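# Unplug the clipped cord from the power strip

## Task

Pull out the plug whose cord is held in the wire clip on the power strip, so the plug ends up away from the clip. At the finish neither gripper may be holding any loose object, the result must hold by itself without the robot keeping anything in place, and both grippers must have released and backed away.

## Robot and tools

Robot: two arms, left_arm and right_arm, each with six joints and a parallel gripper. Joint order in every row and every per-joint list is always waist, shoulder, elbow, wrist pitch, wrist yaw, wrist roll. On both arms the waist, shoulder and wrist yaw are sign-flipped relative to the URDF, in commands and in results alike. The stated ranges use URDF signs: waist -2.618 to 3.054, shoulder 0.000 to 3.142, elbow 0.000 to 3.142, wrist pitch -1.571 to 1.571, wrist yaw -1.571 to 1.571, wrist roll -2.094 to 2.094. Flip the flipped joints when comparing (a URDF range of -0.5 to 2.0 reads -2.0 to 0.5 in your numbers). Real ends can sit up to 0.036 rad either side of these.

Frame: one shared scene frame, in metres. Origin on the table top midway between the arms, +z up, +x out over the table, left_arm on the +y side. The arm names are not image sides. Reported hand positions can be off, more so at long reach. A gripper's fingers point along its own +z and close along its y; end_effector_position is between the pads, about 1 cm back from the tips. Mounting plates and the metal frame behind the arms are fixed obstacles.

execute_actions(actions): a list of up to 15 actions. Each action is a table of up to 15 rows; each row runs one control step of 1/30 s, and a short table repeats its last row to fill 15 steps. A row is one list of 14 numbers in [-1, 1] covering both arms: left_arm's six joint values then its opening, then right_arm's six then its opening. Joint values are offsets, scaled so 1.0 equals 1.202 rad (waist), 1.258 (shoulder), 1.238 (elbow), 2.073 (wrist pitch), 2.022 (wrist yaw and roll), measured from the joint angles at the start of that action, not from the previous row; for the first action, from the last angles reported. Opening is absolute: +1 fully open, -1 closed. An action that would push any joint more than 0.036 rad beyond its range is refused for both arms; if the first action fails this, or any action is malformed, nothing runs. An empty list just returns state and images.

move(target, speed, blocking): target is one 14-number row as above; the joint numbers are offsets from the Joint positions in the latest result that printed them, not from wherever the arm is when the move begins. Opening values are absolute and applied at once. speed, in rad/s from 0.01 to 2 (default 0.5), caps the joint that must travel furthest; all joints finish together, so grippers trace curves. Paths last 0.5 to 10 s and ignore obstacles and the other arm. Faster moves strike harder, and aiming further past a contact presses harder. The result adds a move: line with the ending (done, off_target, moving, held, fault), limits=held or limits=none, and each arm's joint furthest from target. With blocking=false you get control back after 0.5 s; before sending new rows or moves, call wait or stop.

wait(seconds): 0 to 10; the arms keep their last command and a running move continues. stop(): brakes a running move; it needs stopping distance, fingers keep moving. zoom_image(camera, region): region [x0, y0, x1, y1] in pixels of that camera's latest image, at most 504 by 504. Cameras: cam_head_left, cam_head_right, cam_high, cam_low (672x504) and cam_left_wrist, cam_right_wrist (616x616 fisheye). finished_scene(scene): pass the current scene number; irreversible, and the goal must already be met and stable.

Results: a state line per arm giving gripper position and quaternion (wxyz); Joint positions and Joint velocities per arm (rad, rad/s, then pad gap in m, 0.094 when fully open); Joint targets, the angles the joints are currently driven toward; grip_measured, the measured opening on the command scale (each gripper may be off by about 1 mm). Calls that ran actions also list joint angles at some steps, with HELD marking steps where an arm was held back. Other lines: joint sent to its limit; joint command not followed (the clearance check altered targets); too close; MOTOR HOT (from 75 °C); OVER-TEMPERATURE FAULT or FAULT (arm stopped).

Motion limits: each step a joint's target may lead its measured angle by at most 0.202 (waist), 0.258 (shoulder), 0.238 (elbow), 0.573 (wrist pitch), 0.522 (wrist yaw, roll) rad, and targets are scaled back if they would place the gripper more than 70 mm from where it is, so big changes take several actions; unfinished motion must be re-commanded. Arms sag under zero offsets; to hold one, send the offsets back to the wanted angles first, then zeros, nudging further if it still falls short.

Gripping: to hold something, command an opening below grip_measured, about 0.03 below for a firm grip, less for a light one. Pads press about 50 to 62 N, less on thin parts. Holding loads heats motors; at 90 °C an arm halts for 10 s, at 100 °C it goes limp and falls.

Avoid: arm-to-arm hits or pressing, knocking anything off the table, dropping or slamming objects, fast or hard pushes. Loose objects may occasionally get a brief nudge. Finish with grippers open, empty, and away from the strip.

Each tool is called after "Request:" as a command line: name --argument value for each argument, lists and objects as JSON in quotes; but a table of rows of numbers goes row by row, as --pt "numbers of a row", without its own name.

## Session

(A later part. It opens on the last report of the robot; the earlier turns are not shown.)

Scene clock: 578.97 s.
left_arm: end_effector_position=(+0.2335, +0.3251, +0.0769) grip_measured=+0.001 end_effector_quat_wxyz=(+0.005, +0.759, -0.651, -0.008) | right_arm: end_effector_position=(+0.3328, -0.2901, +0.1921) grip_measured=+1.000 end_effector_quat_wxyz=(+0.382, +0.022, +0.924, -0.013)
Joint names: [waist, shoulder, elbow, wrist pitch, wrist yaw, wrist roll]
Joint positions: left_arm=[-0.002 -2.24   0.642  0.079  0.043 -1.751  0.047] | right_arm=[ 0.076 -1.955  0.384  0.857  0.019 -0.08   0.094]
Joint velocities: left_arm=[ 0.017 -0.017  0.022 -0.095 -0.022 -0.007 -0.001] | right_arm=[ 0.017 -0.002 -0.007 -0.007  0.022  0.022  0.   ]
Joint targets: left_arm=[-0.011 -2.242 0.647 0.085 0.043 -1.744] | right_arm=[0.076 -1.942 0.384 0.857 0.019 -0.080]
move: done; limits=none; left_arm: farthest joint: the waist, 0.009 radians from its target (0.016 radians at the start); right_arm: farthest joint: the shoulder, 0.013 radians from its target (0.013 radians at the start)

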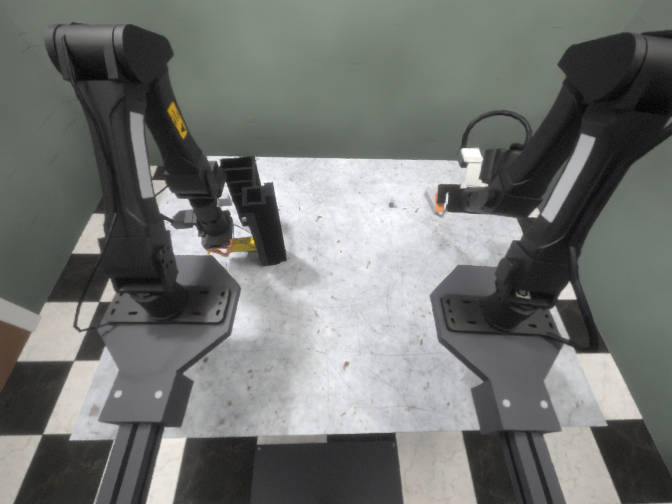

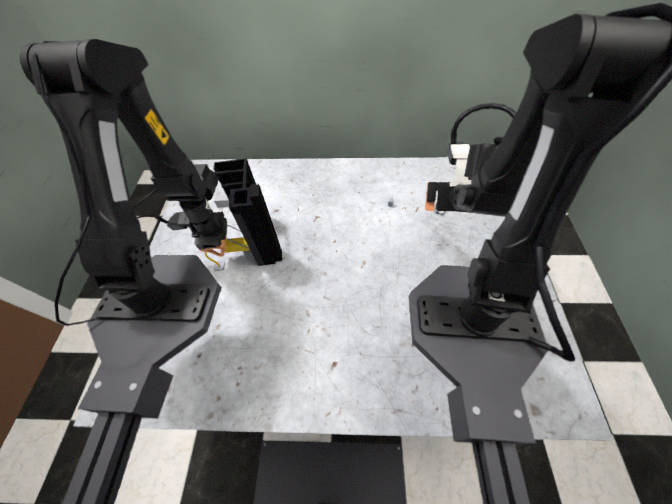

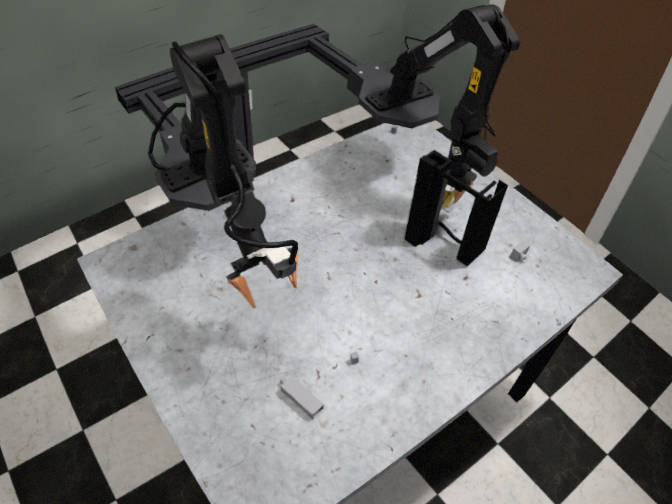

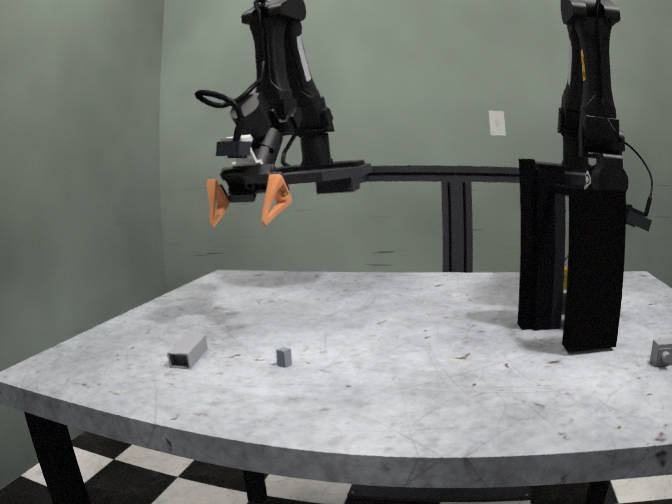

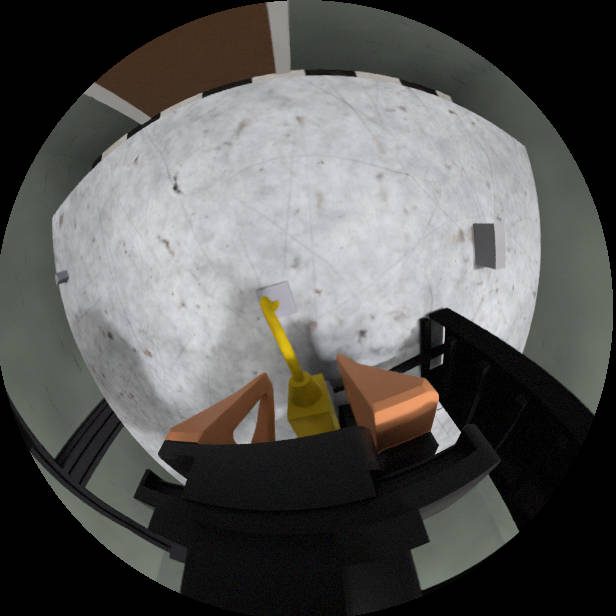

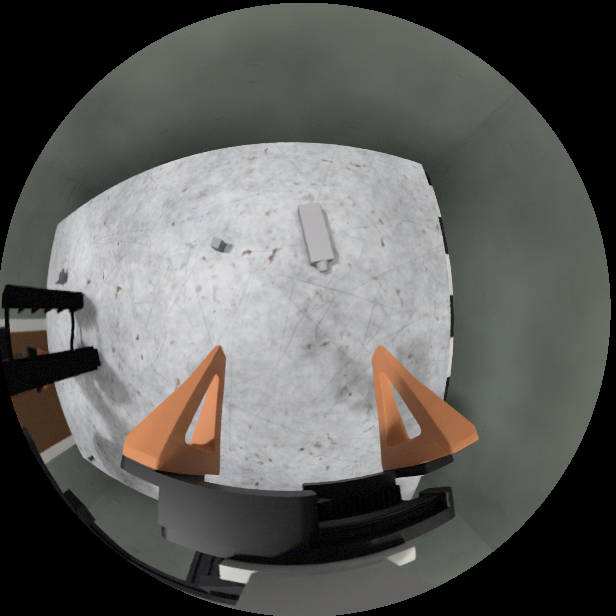

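Request:
move --target '[0.1107,0,0.0040,0.0150,0.0069,-0.0658,-0.24,0,0.01,0,0,0,0,1]' --speed 0.16

Request:
zoom_image --camera "cam_left_wrist" --region '[210, 270, 410, 450]'

Request:
zoom_image --camera "cam_head_left" --region '[160, 165, 290, 280]'

Scene clock: 587.70 s.
left_arm: end_effector_position=(+0.2379, +0.2940, +0.0781) grip_measured=-0.239 end_effector_quat_wxyz=(-0.001, +0.761, -0.649, +0.006) | right_arm: end_effector_position=(+0.3328, -0.2901, +0.1921) grip_measured=+1.000 end_effector_quat_wxyz=(+0.382, +0.022, +0.924, -0.013)
Joint names: [waist, shoulder, elbow, wrist pitch, wrist yaw, wrist roll]
Joint positions: left_arm=[ 0.12  -2.24   0.642  0.104  0.043 -1.876  0.036] | right_arm=[ 0.076 -1.955  0.384  0.857  0.019 -0.08   0.094]
Joint velocities: left_arm=[ 0.022 -0.002  0.002 -0.037  0.007  0.007 -0.   ] | right_arm=[-0.007 -0.007 -0.007  0.007  0.037 -0.022  0.   ]
Joint targets: left_arm=[0.131 -2.240 0.647 0.111 0.057 -1.884] | right_arm=[0.076 -1.942 0.384 0.857 0.019 -0.080]
move: done; limits=none; left_arm: farthest joint: the wrist yaw, 0.014 radians from its target (0.014 radians at the start); right_arm: farthest joint: the shoulder, 0.013 radians from its target (0.013 radians at the start)

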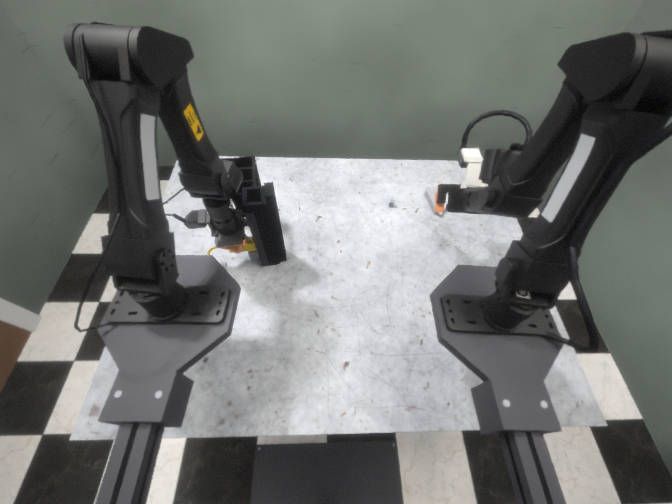

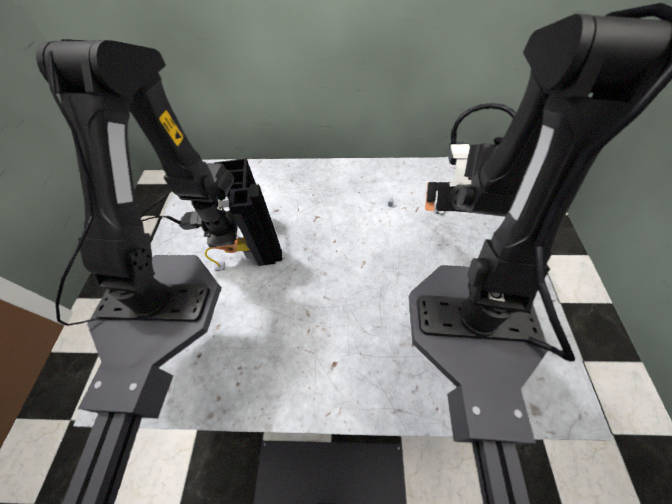

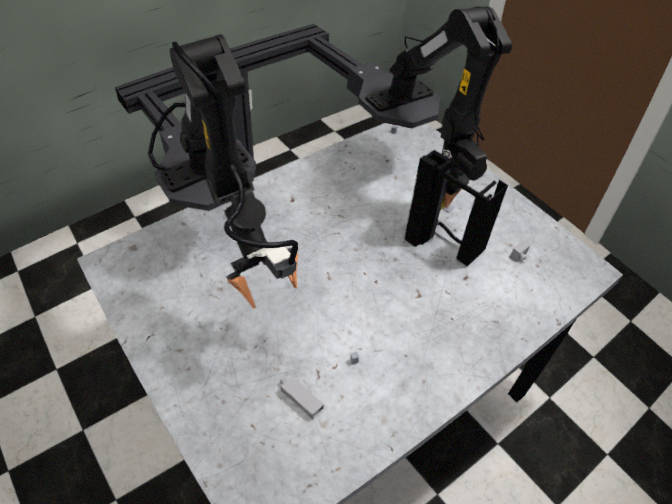

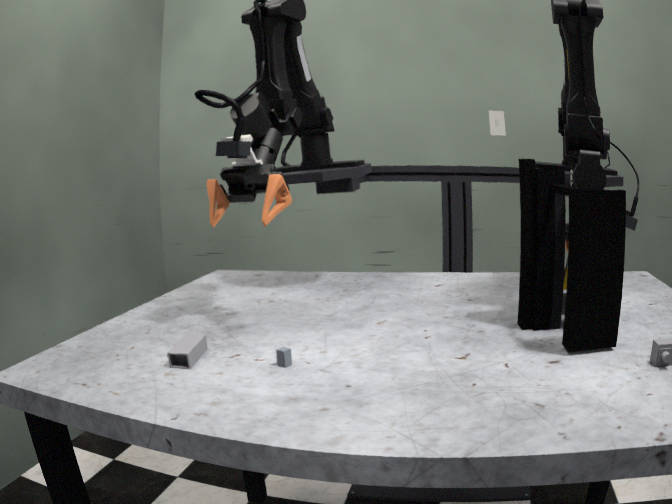

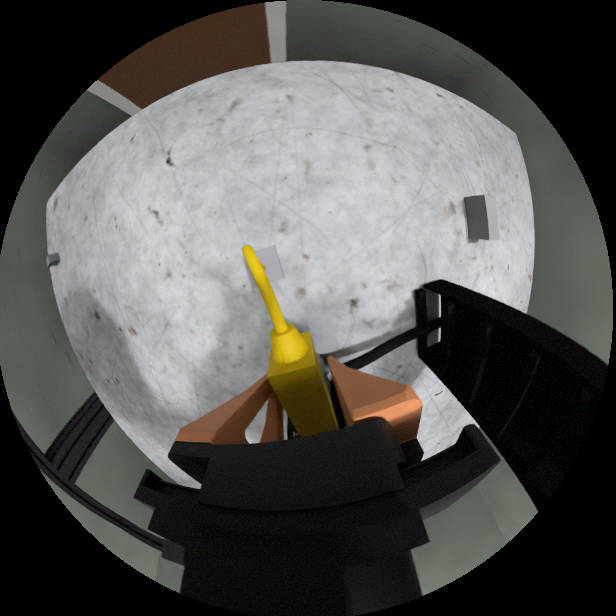

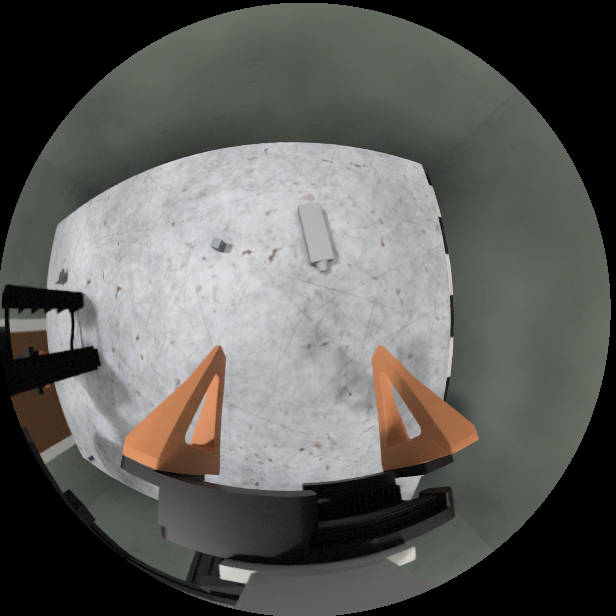

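Region (210, 270, 410, 450) of cam_left_wrist's 616x616 image, scaled by 2.520, with more detail than that image has; it fills the top 454 rows of this view, and the rest is white.

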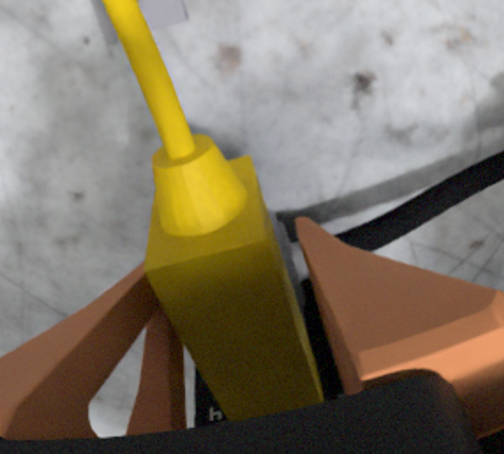

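Region (160, 165, 290, 280) of cam_head_left's 672x504 image, scaled by 3.877, with more detail than that image has; it fills the top 446 rows of this view, and the rest is white.

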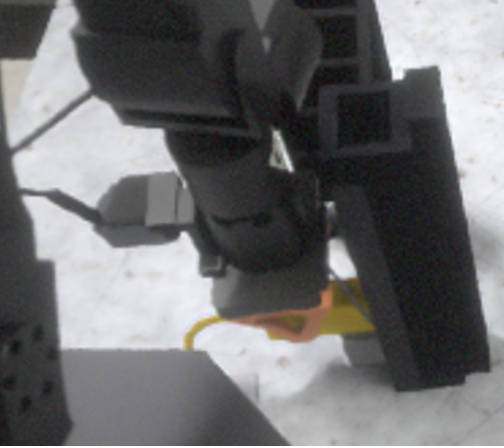

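Request:
execute_actions --actions '[[[0.006,0.002,0.004,0.002,0.005,-0.003,-0.265,0,0.01,0,0,0,0,1],[0.003,0.004,0.004,0.001,0.004,-0.002,-0.29,0,0.01,0,0,0,0,1],[0,0.005,0.004,0,0.004,0,-0.315,0,0.01,0,0,0,0,1],[0,0.005,0.004,0,0.004,0,-0.34,0,0.01,0,0,0,0,1],[0,0.005,0.004,0,0.004,0,-0.365,0,0.01,0,0,0,0,1],[0,0.005,0.004,0,0.004,0,-0.39,0,0.01,0,0,0,0,1],[0,0.005,0.004,0,0.004,0,-0.415,0,0.01,0,0,0,0,1],[0,0.005,0.004,0,0.004,0,-0.44,0,0.01,0,0,0,0,1],[0,0.005,0.004,0,0.004,0,-0.46,0,0.01,0,0,0,0,1],[0,0.005,0.004,0,0.004,0,-0.475,0,0.01,0,0,0,0,1],[0,0.005,0.004,0,0.004,0,-0.49,0,0.01,0,0,0,0,1],[0,0.005,0.004,0,0.004,0,-0.505,0,0.01,0,0,0,0,1],[0,0.005,0.004,0,0.004,0,-0.52,0,0.01,0,0,0,0,1],[0,0.005,0.004,0,0.004,0,-0.535,0,0.01,0,0,0,0,1],[0,0.005,0.004,0,0.004,0,-0.55,0,0.01,0,0,0,0,1]]]'

Scene clock: 597.13 s.
left_arm: end_effector_position=(+0.2378, +0.2940, +0.0781) grip_measured=-0.497 end_effector_quat_wxyz=(-0.000, +0.761, -0.649, +0.006) | right_arm: end_effector_position=(+0.3328, -0.2901, +0.1921) grip_measured=+1.000 end_effector_quat_wxyz=(+0.382, +0.022, +0.924, -0.013)
Joint names: [waist, shoulder, elbow, wrist pitch, wrist yaw, wrist roll]
Joint positions: left_arm=[ 0.12  -2.24   0.642  0.103  0.043 -1.877  0.024] | right_arm=[ 0.076 -1.955  0.384  0.857  0.019 -0.08   0.094]
Joint velocities: left_arm=[ 0.007  0.022 -0.007 -0.037  0.007  0.007 -0.   ] | right_arm=[0.007 0.002 0.002 0.051 0.022 0.066 0.   ]
Joint targets: left_arm=[0.120 -2.234 0.647 0.104 0.051 -1.876] | right_arm=[0.076 -1.942 0.384 0.857 0.019 -0.080]
Step readings (joint positions):
0: left_arm=[0.120 -2.240 0.642 0.104 0.043 -1.877] | right_arm=[0.076 -1.955 0.384 0.857 0.019 -0.080]
1: left_arm=[0.120 -2.240 0.642 0.104 0.043 -1.877] | right_arm=[0.076 -1.955 0.384 0.857 0.019 -0.080]
2: left_arm=[0.120 -2.240 0.642 0.104 0.043 -1.877] | right_arm=[0.076 -1.955 0.384 0.857 0.019 -0.080]
4: left_arm=[0.120 -2.240 0.642 0.104 0.043 -1.877] | right_arm=[0.076 -1.955 0.384 0.857 0.019 -0.080]
8: left_arm=[0.120 -2.240 0.642 0.104 0.043 -1.877] | right_arm=[0.076 -1.955 0.384 0.857 0.019 -0.080]
15: Joint positions above

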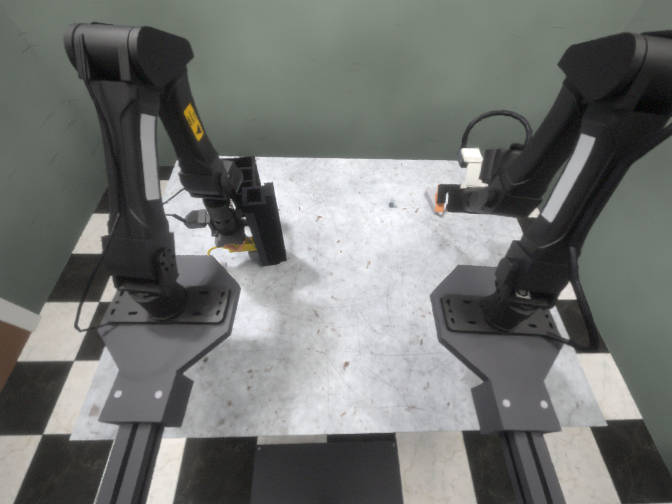

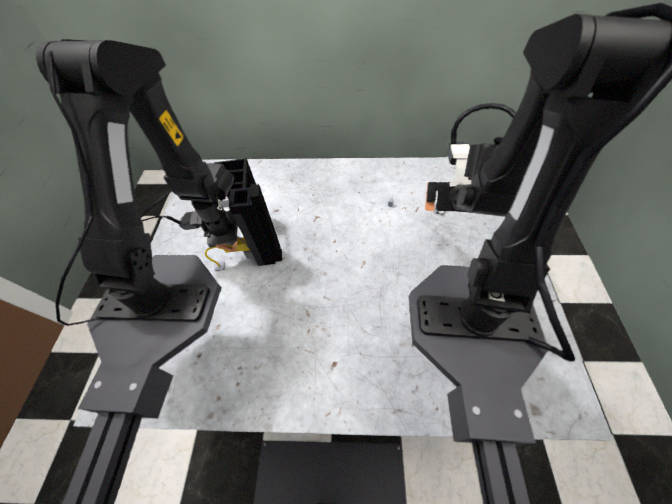

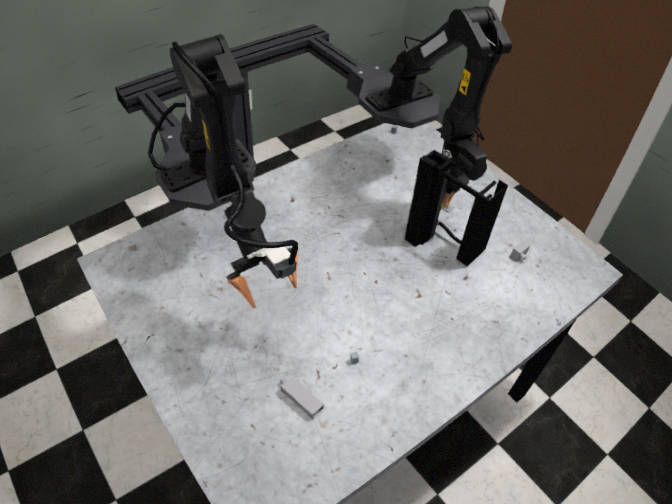

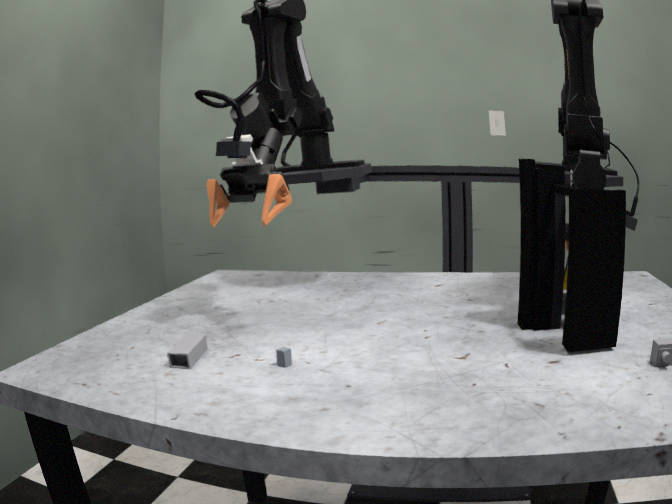

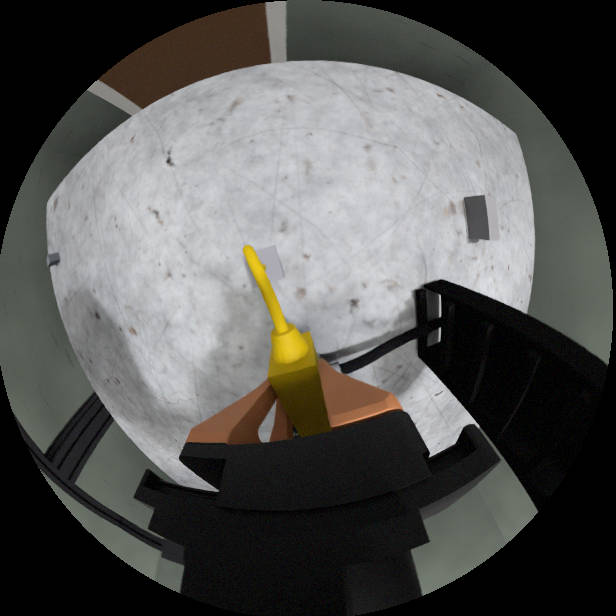

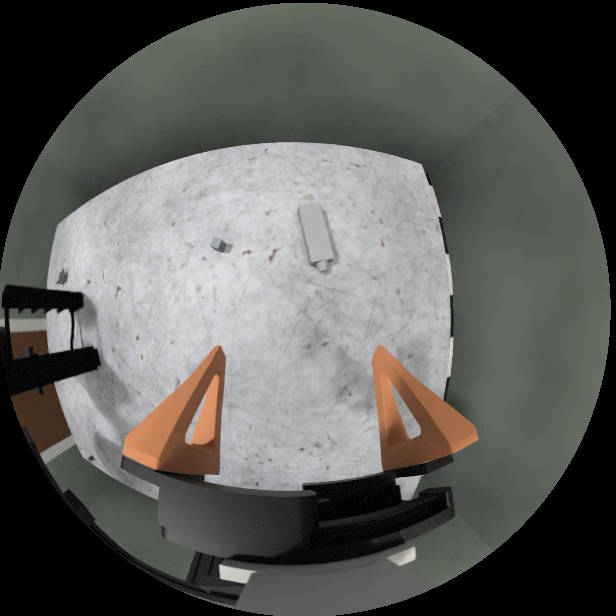

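Request:
execute_actions --actions '[[[-0.013,0.005,0.002,-0.007,0.030,0,-0.56,0,0.01,0,0,0,0,1],[-0.026,0.004,0,-0.014,0.056,0,-0.56,0,0.01,0,0,0,0,1],[-0.039,0.003,-0.002,-0.021,0.082,0.002,-0.56,0,0.01,0,0,0,0,1],[-0.051,0.002,-0.004,-0.028,0.108,0.004,-0.56,0,0.01,0,0,0,0,1],[-0.062,0.001,-0.006,-0.034,0.129,0.006,-0.56,0,0.01,0,0,0,0,1],[-0.066,0.001,-0.006,-0.034,0.132,0.008,-0.56,0,0.01,0,0,0,0,1],[-0.070,0.001,-0.006,-0.034,0.132,0.010,-0.56,0,0.01,0,0,0,0,1],[-0.074,0.001,-0.006,-0.034,0.132,0.012,-0.56,0,0.01,0,0,0,0,1],[-0.078,0.001,-0.006,-0.034,0.132,0.014,-0.56,0,0.01,0,0,0,0,1],[-0.082,0.001,-0.006,-0.034,0.132,0.016,-0.56,0,0.01,0,0,0,0,1],[-0.086,0.001,-0.006,-0.034,0.132,0.018,-0.56,0,0.01,0,0,0,0,1],[-0.090,0.001,-0.006,-0.034,0.132,0.020,-0.56,0,0.01,0,0,0,0,1],[-0.072,0.003,-0.002,-0.024,0.090,0.020,-0.56,0,0.01,0,0,0,0,1],[-0.055,0.004,0.002,-0.014,0.055,0.020,-0.56,0,0.01,0,0,0,0,1],[-0.040,0.005,0.004,-0.007,0.030,0.020,-0.56,0,0.01,0,0,0,0,1]]]'

Scene clock: 620.37 s.
left_arm: end_effector_position=(+0.2374, +0.2995, +0.0778) grip_measured=-0.497 end_effector_quat_wxyz=(+0.009, +0.762, -0.648, +0.010) | right_arm: end_effector_position=(+0.3328, -0.2901, +0.1921) grip_measured=+1.000 end_effector_quat_wxyz=(+0.382, +0.022, +0.924, -0.013)
Joint names: [waist, shoulder, elbow, wrist pitch, wrist yaw, wrist roll]
Joint positions: left_arm=[ 0.082 -2.24   0.642  0.1    0.02  -1.843  0.024] | right_arm=[ 0.076 -1.955  0.384  0.857  0.019 -0.08   0.094]
Joint velocities: left_arm=[ 0.002  0.002 -0.002  0.007 -0.051  0.081  0.   ] | right_arm=[ 0.007  0.007  0.002 -0.037 -0.007  0.037  0.   ]
Joint targets: left_arm=[0.071 -2.234 0.647 0.089 0.104 -1.836] | right_arm=[0.076 -1.942 0.384 0.857 0.019 -0.080]
Step readings (joint positions):
0: left_arm=[0.120 -2.240 0.642 0.103 0.043 -1.877] | right_arm=[0.076 -1.955 0.384 0.857 0.019 -0.080]
1: left_arm=[0.119 -2.240 0.642 0.103 0.044 -1.877] | right_arm=[0.076 -1.955 0.384 0.857 0.019 -0.080]
2: left_arm=[0.118 -2.240 0.642 0.102 0.046 -1.877] | right_arm=[0.076 -1.955 0.384 0.857 0.019 -0.080]
4: left_arm=[0.113 -2.240 0.642 0.100 0.045 -1.876] | right_arm=[0.076 -1.955 0.384 0.857 0.019 -0.080]
8: left_arm=[0.102 -2.240 0.642 0.100 0.039 -1.864] | right_arm=[0.076 -1.955 0.384 0.857 0.019 -0.080]
15: Joint positions above

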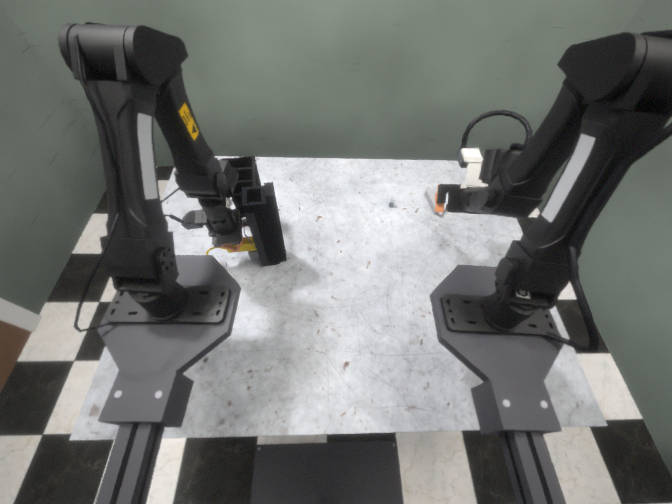

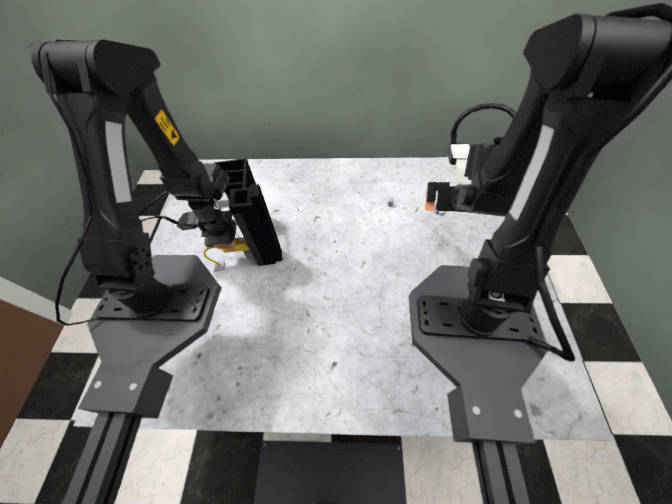

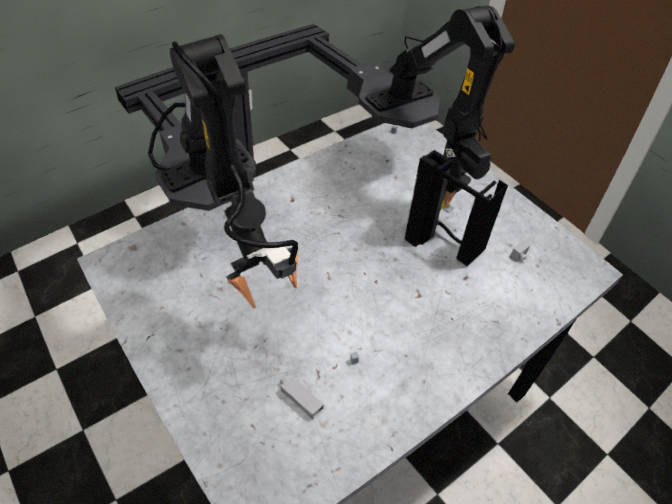

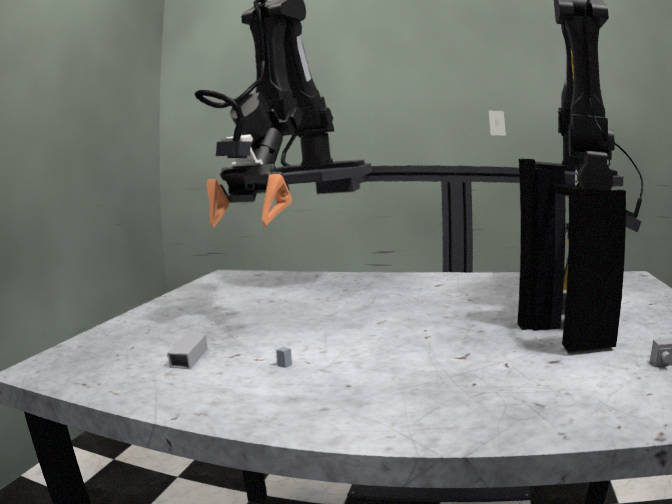

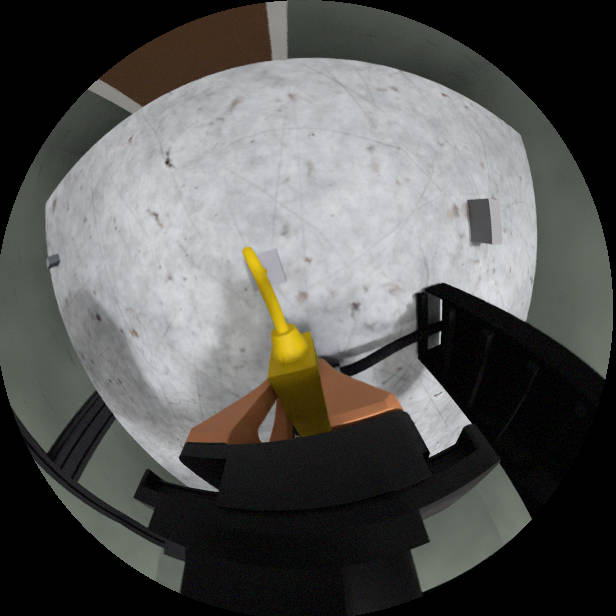

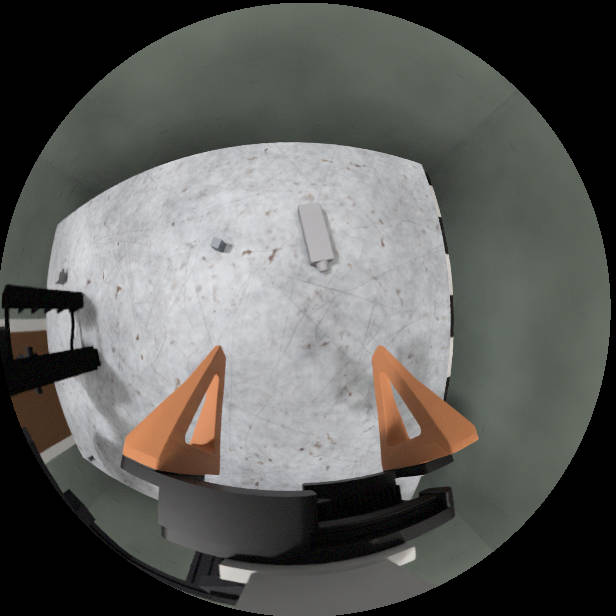

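Request:
execute_actions --actions '[[[-0.022,0.004,0.002,-0.010,0.068,0.004,-0.56,0,0.01,0,0,0,0,1],[-0.035,0.003,0,-0.015,0.095,0.004,-0.56,0,0.01,0,0,0,0,1],[-0.047,0.002,-0.002,-0.020,0.120,0.005,-0.56,0,0.01,0,0,0,0,1],[-0.058,0.002,-0.004,-0.024,0.143,0.007,-0.56,0,0.01,0,0,0,0,1],[-0.063,0.002,-0.004,-0.024,0.143,0.010,-0.56,0,0.01,0,0,0,0,1],[-0.068,0.002,-0.004,-0.024,0.143,0.013,-0.56,0,0.01,0,0,0,0,1],[-0.073,0.002,-0.004,-0.024,0.143,0.016,-0.56,0,0.01,0,0,0,0,1],[-0.078,0.002,-0.004,-0.024,0.143,0.019,-0.56,0,0.01,0,0,0,0,1],[-0.083,0.002,-0.004,-0.024,0.143,0.022,-0.56,0,0.01,0,0,0,0,1],[-0.088,0.002,-0.004,-0.024,0.143,0.025,-0.56,0,0.01,0,0,0,0,1],[-0.092,0.002,-0.004,-0.024,0.143,0.028,-0.56,0,0.01,0,0,0,0,1],[-0.088,0.003,-0.002,-0.021,0.110,0.030,-0.56,0,0.01,0,0,0,0,1],[-0.082,0.004,0,-0.018,0.080,0.032,-0.56,0,0.01,0,0,0,0,1],[-0.076,0.005,0.002,-0.015,0.055,0.033,-0.56,0,0.01,0,0,0,0,1],[-0.070,0.005,0.004,-0.012,0.035,0.034,-0.56,0,0.01,0,0,0,0,1]]]'

Scene clock: 634.03 s.
left_arm: end_effector_position=(+0.2333, +0.3454, +0.0775) grip_measured=-0.497 end_effector_quat_wxyz=(-0.031, +0.776, -0.628, -0.037) | right_arm: end_effector_position=(+0.3328, -0.2901, +0.1921) grip_measured=+1.000 end_effector_quat_wxyz=(+0.382, +0.022, +0.924, -0.013)
Joint names: [waist, shoulder, elbow, wrist pitch, wrist yaw, wrist roll]
Joint positions: left_arm=[-0.018 -2.24   0.642  0.078  0.134 -1.793  0.024] | right_arm=[ 0.076 -1.955  0.384  0.857  0.019 -0.08   0.094]
Joint velocities: left_arm=[-0.002 -0.002  0.002 -0.007 -0.33   0.007 -0.001] | right_arm=[0.007 0.002 0.002 0.007 0.051 0.037 0.   ]
Joint targets: left_arm=[-0.002 -2.234 0.647 0.075 0.091 -1.774] | right_arm=[0.076 -1.942 0.384 0.857 0.019 -0.080]
Step readings (joint positions):
0: left_arm=[0.082 -2.240 0.642 0.100 0.019 -1.841] | right_arm=[0.076 -1.955 0.384 0.857 0.019 -0.080]
1: left_arm=[0.082 -2.240 0.642 0.100 0.021 -1.841] | right_arm=[0.076 -1.955 0.384 0.857 0.019 -0.080]
2: left_arm=[0.082 -2.240 0.642 0.100 0.024 -1.841] | right_arm=[0.076 -1.955 0.384 0.857 0.019 -0.080]
4: left_arm=[0.080 -2.240 0.642 0.100 0.027 -1.838] | right_arm=[0.076 -1.955 0.384 0.857 0.019 -0.080]
8: left_arm=[0.063 -2.240 0.642 0.097 0.026 -1.819] | right_arm=[0.076 -1.955 0.384 0.857 0.019 -0.080]
15: Joint positions above

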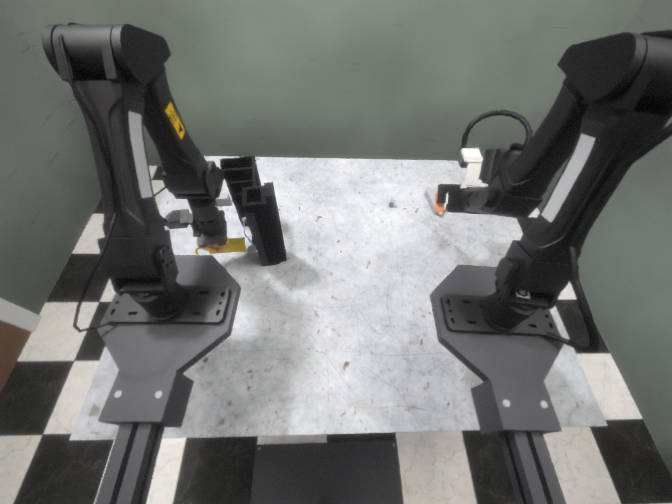

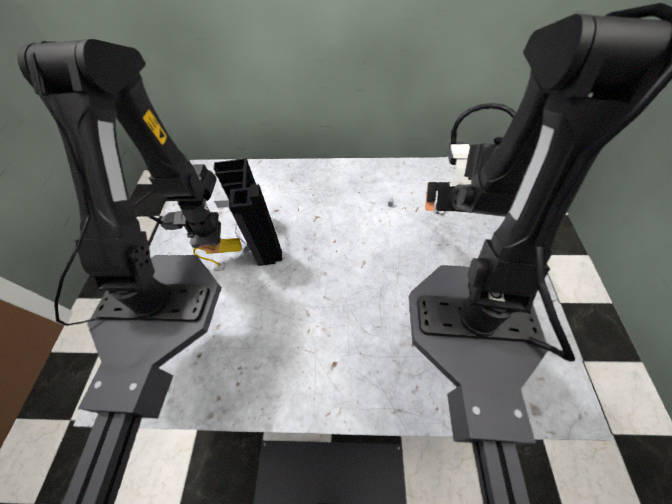

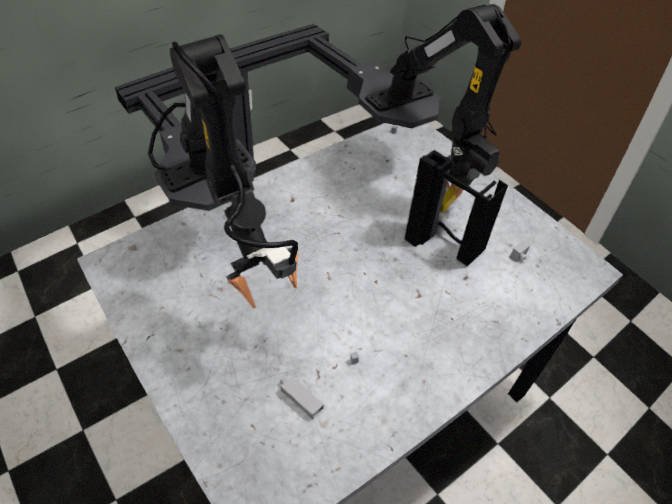

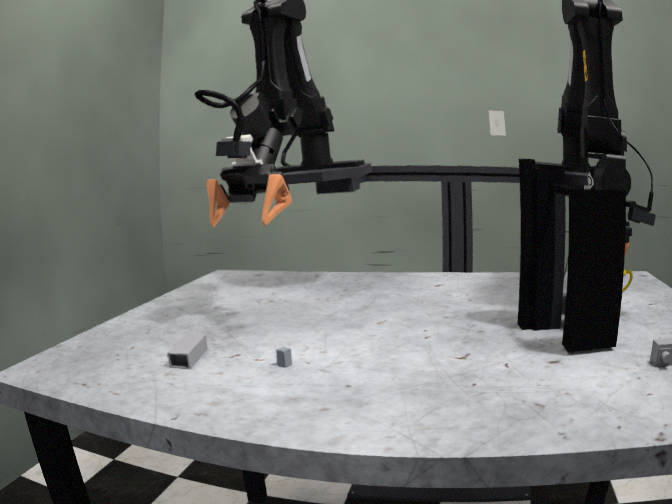

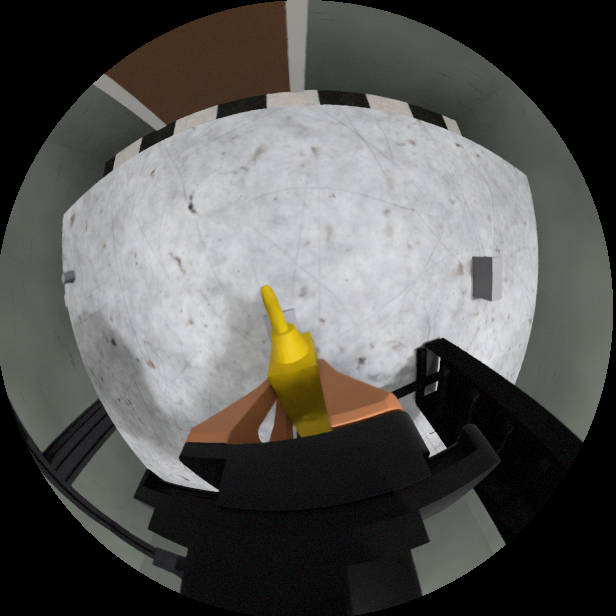

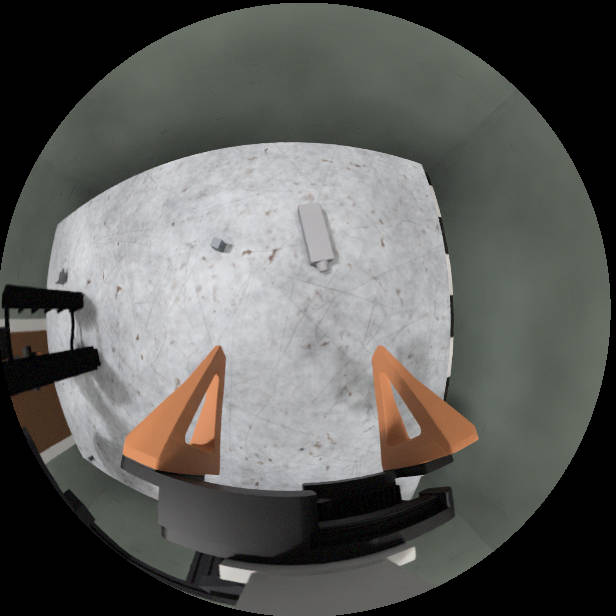

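Plug is out. Let me check the settled state.

Request:
execute_actions --actions '[]'

Request:
zoom_image --camera "cam_head_left" --region '[140, 150, 300, 290]'

Request:
zoom_image --camera "cam_head_right" --region '[135, 150, 295, 290]'

Scene clock: 636.50 s.
left_arm: end_effector_position=(+0.2333, +0.3358, +0.0770) grip_measured=-0.497 end_effector_quat_wxyz=(-0.013, +0.771, -0.636, -0.023) | right_arm: end_effector_position=(+0.3328, -0.2901, +0.1921) grip_measured=+1.000 end_effector_quat_wxyz=(+0.382, +0.022, +0.924, -0.013)
Joint names: [waist, shoulder, elbow, wrist pitch, wrist yaw, wrist roll]
Joint positions: left_arm=[-0.011 -2.24   0.642  0.078  0.089 -1.781  0.024] | right_arm=[ 0.076 -1.955  0.384  0.857  0.019 -0.08   0.094]
Joint velocities: left_arm=[-0.007 -0.007 -0.007 -0.007  0.095 -0.007 -0.   ] | right_arm=[ 0.012 -0.002  0.007 -0.037  0.051 -0.066  0.   ]
Joint targets: left_arm=[-0.002 -2.234 0.647 0.075 0.091 -1.774] | right_arm=[0.076 -1.942 0.384 0.857 0.019 -0.080]

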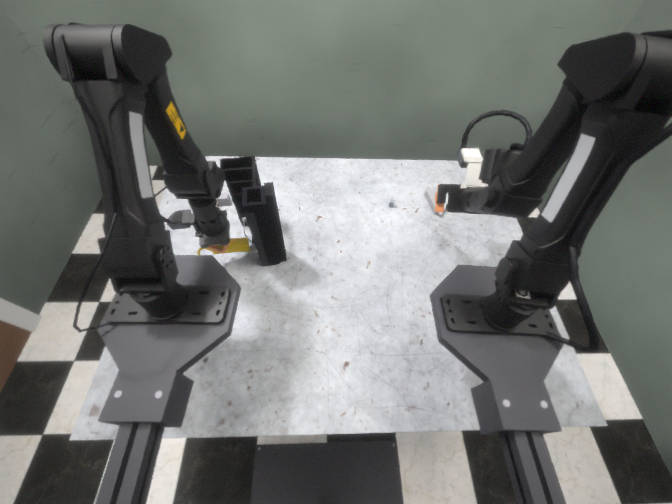

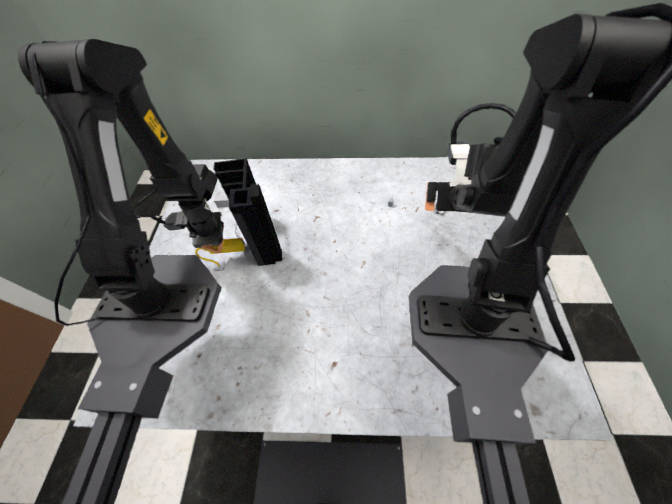

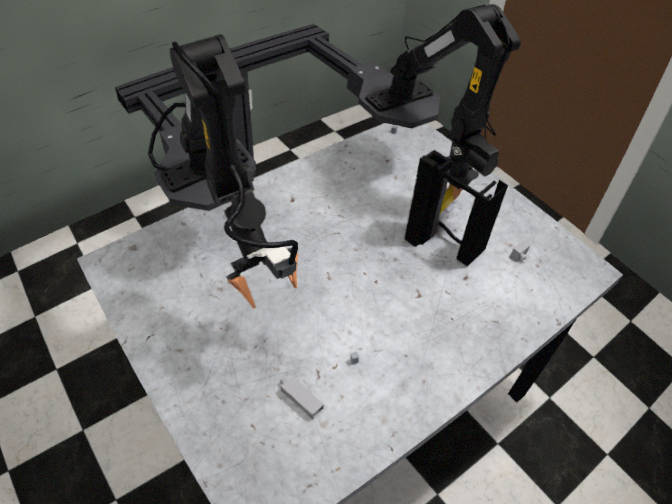

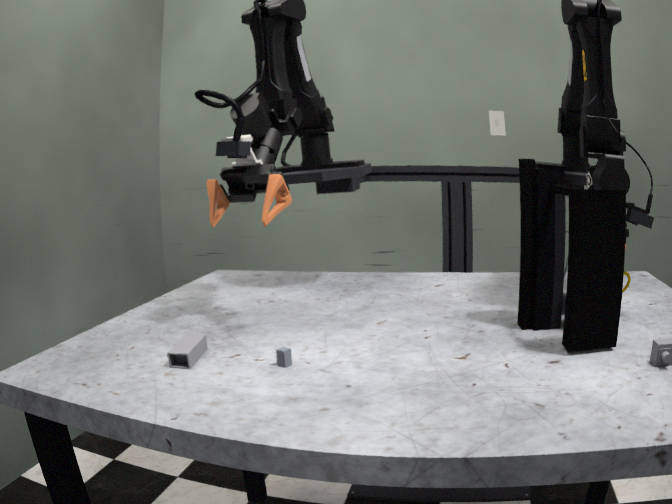

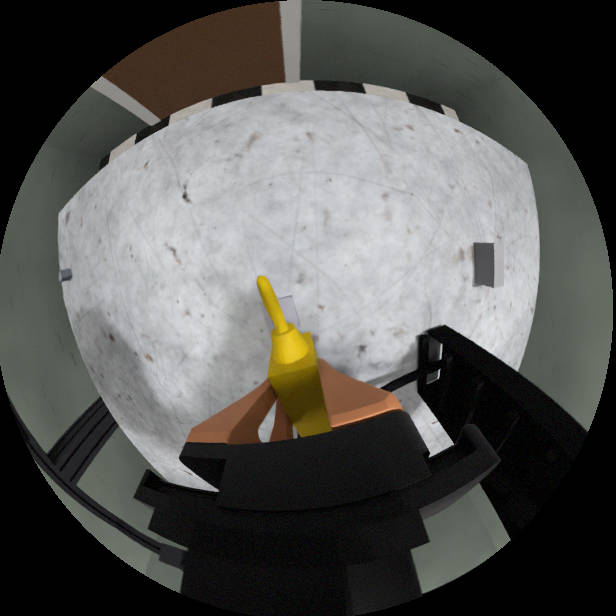

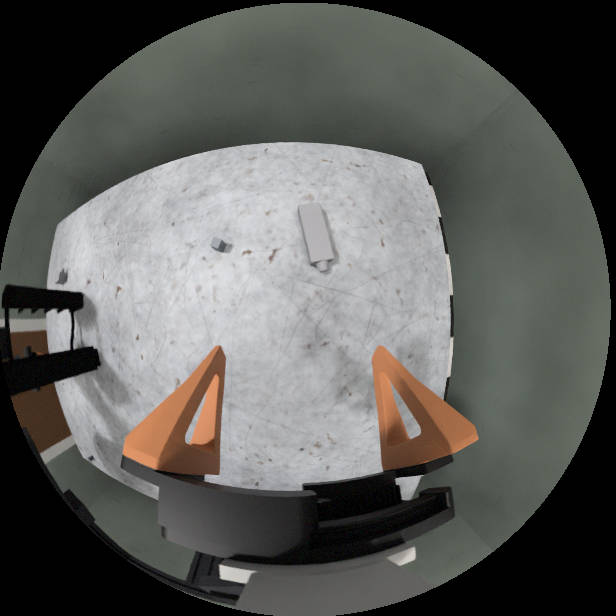

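Region (140, 150, 300, 290) of cam_head_left's 672x504 image, scaled by 3.150, with more detail than that image has; it fills the top 441 rows of this view, and the rest is white.

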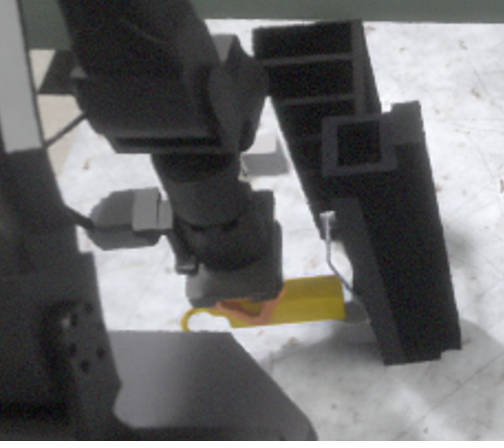

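Region (135, 150, 295, 290) of cam_head_right's 672x504 image, scaled by 3.150, with more detail than that image has; it fills the top 441 rows of this view, and the rest is white.

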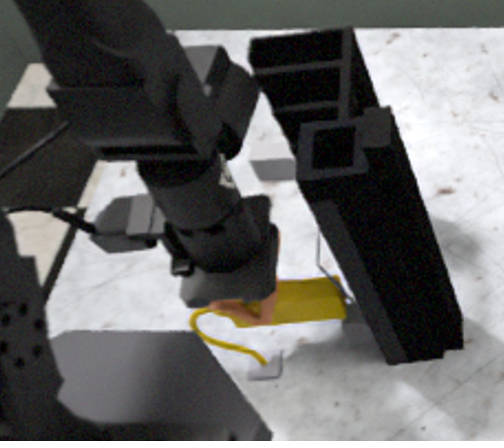

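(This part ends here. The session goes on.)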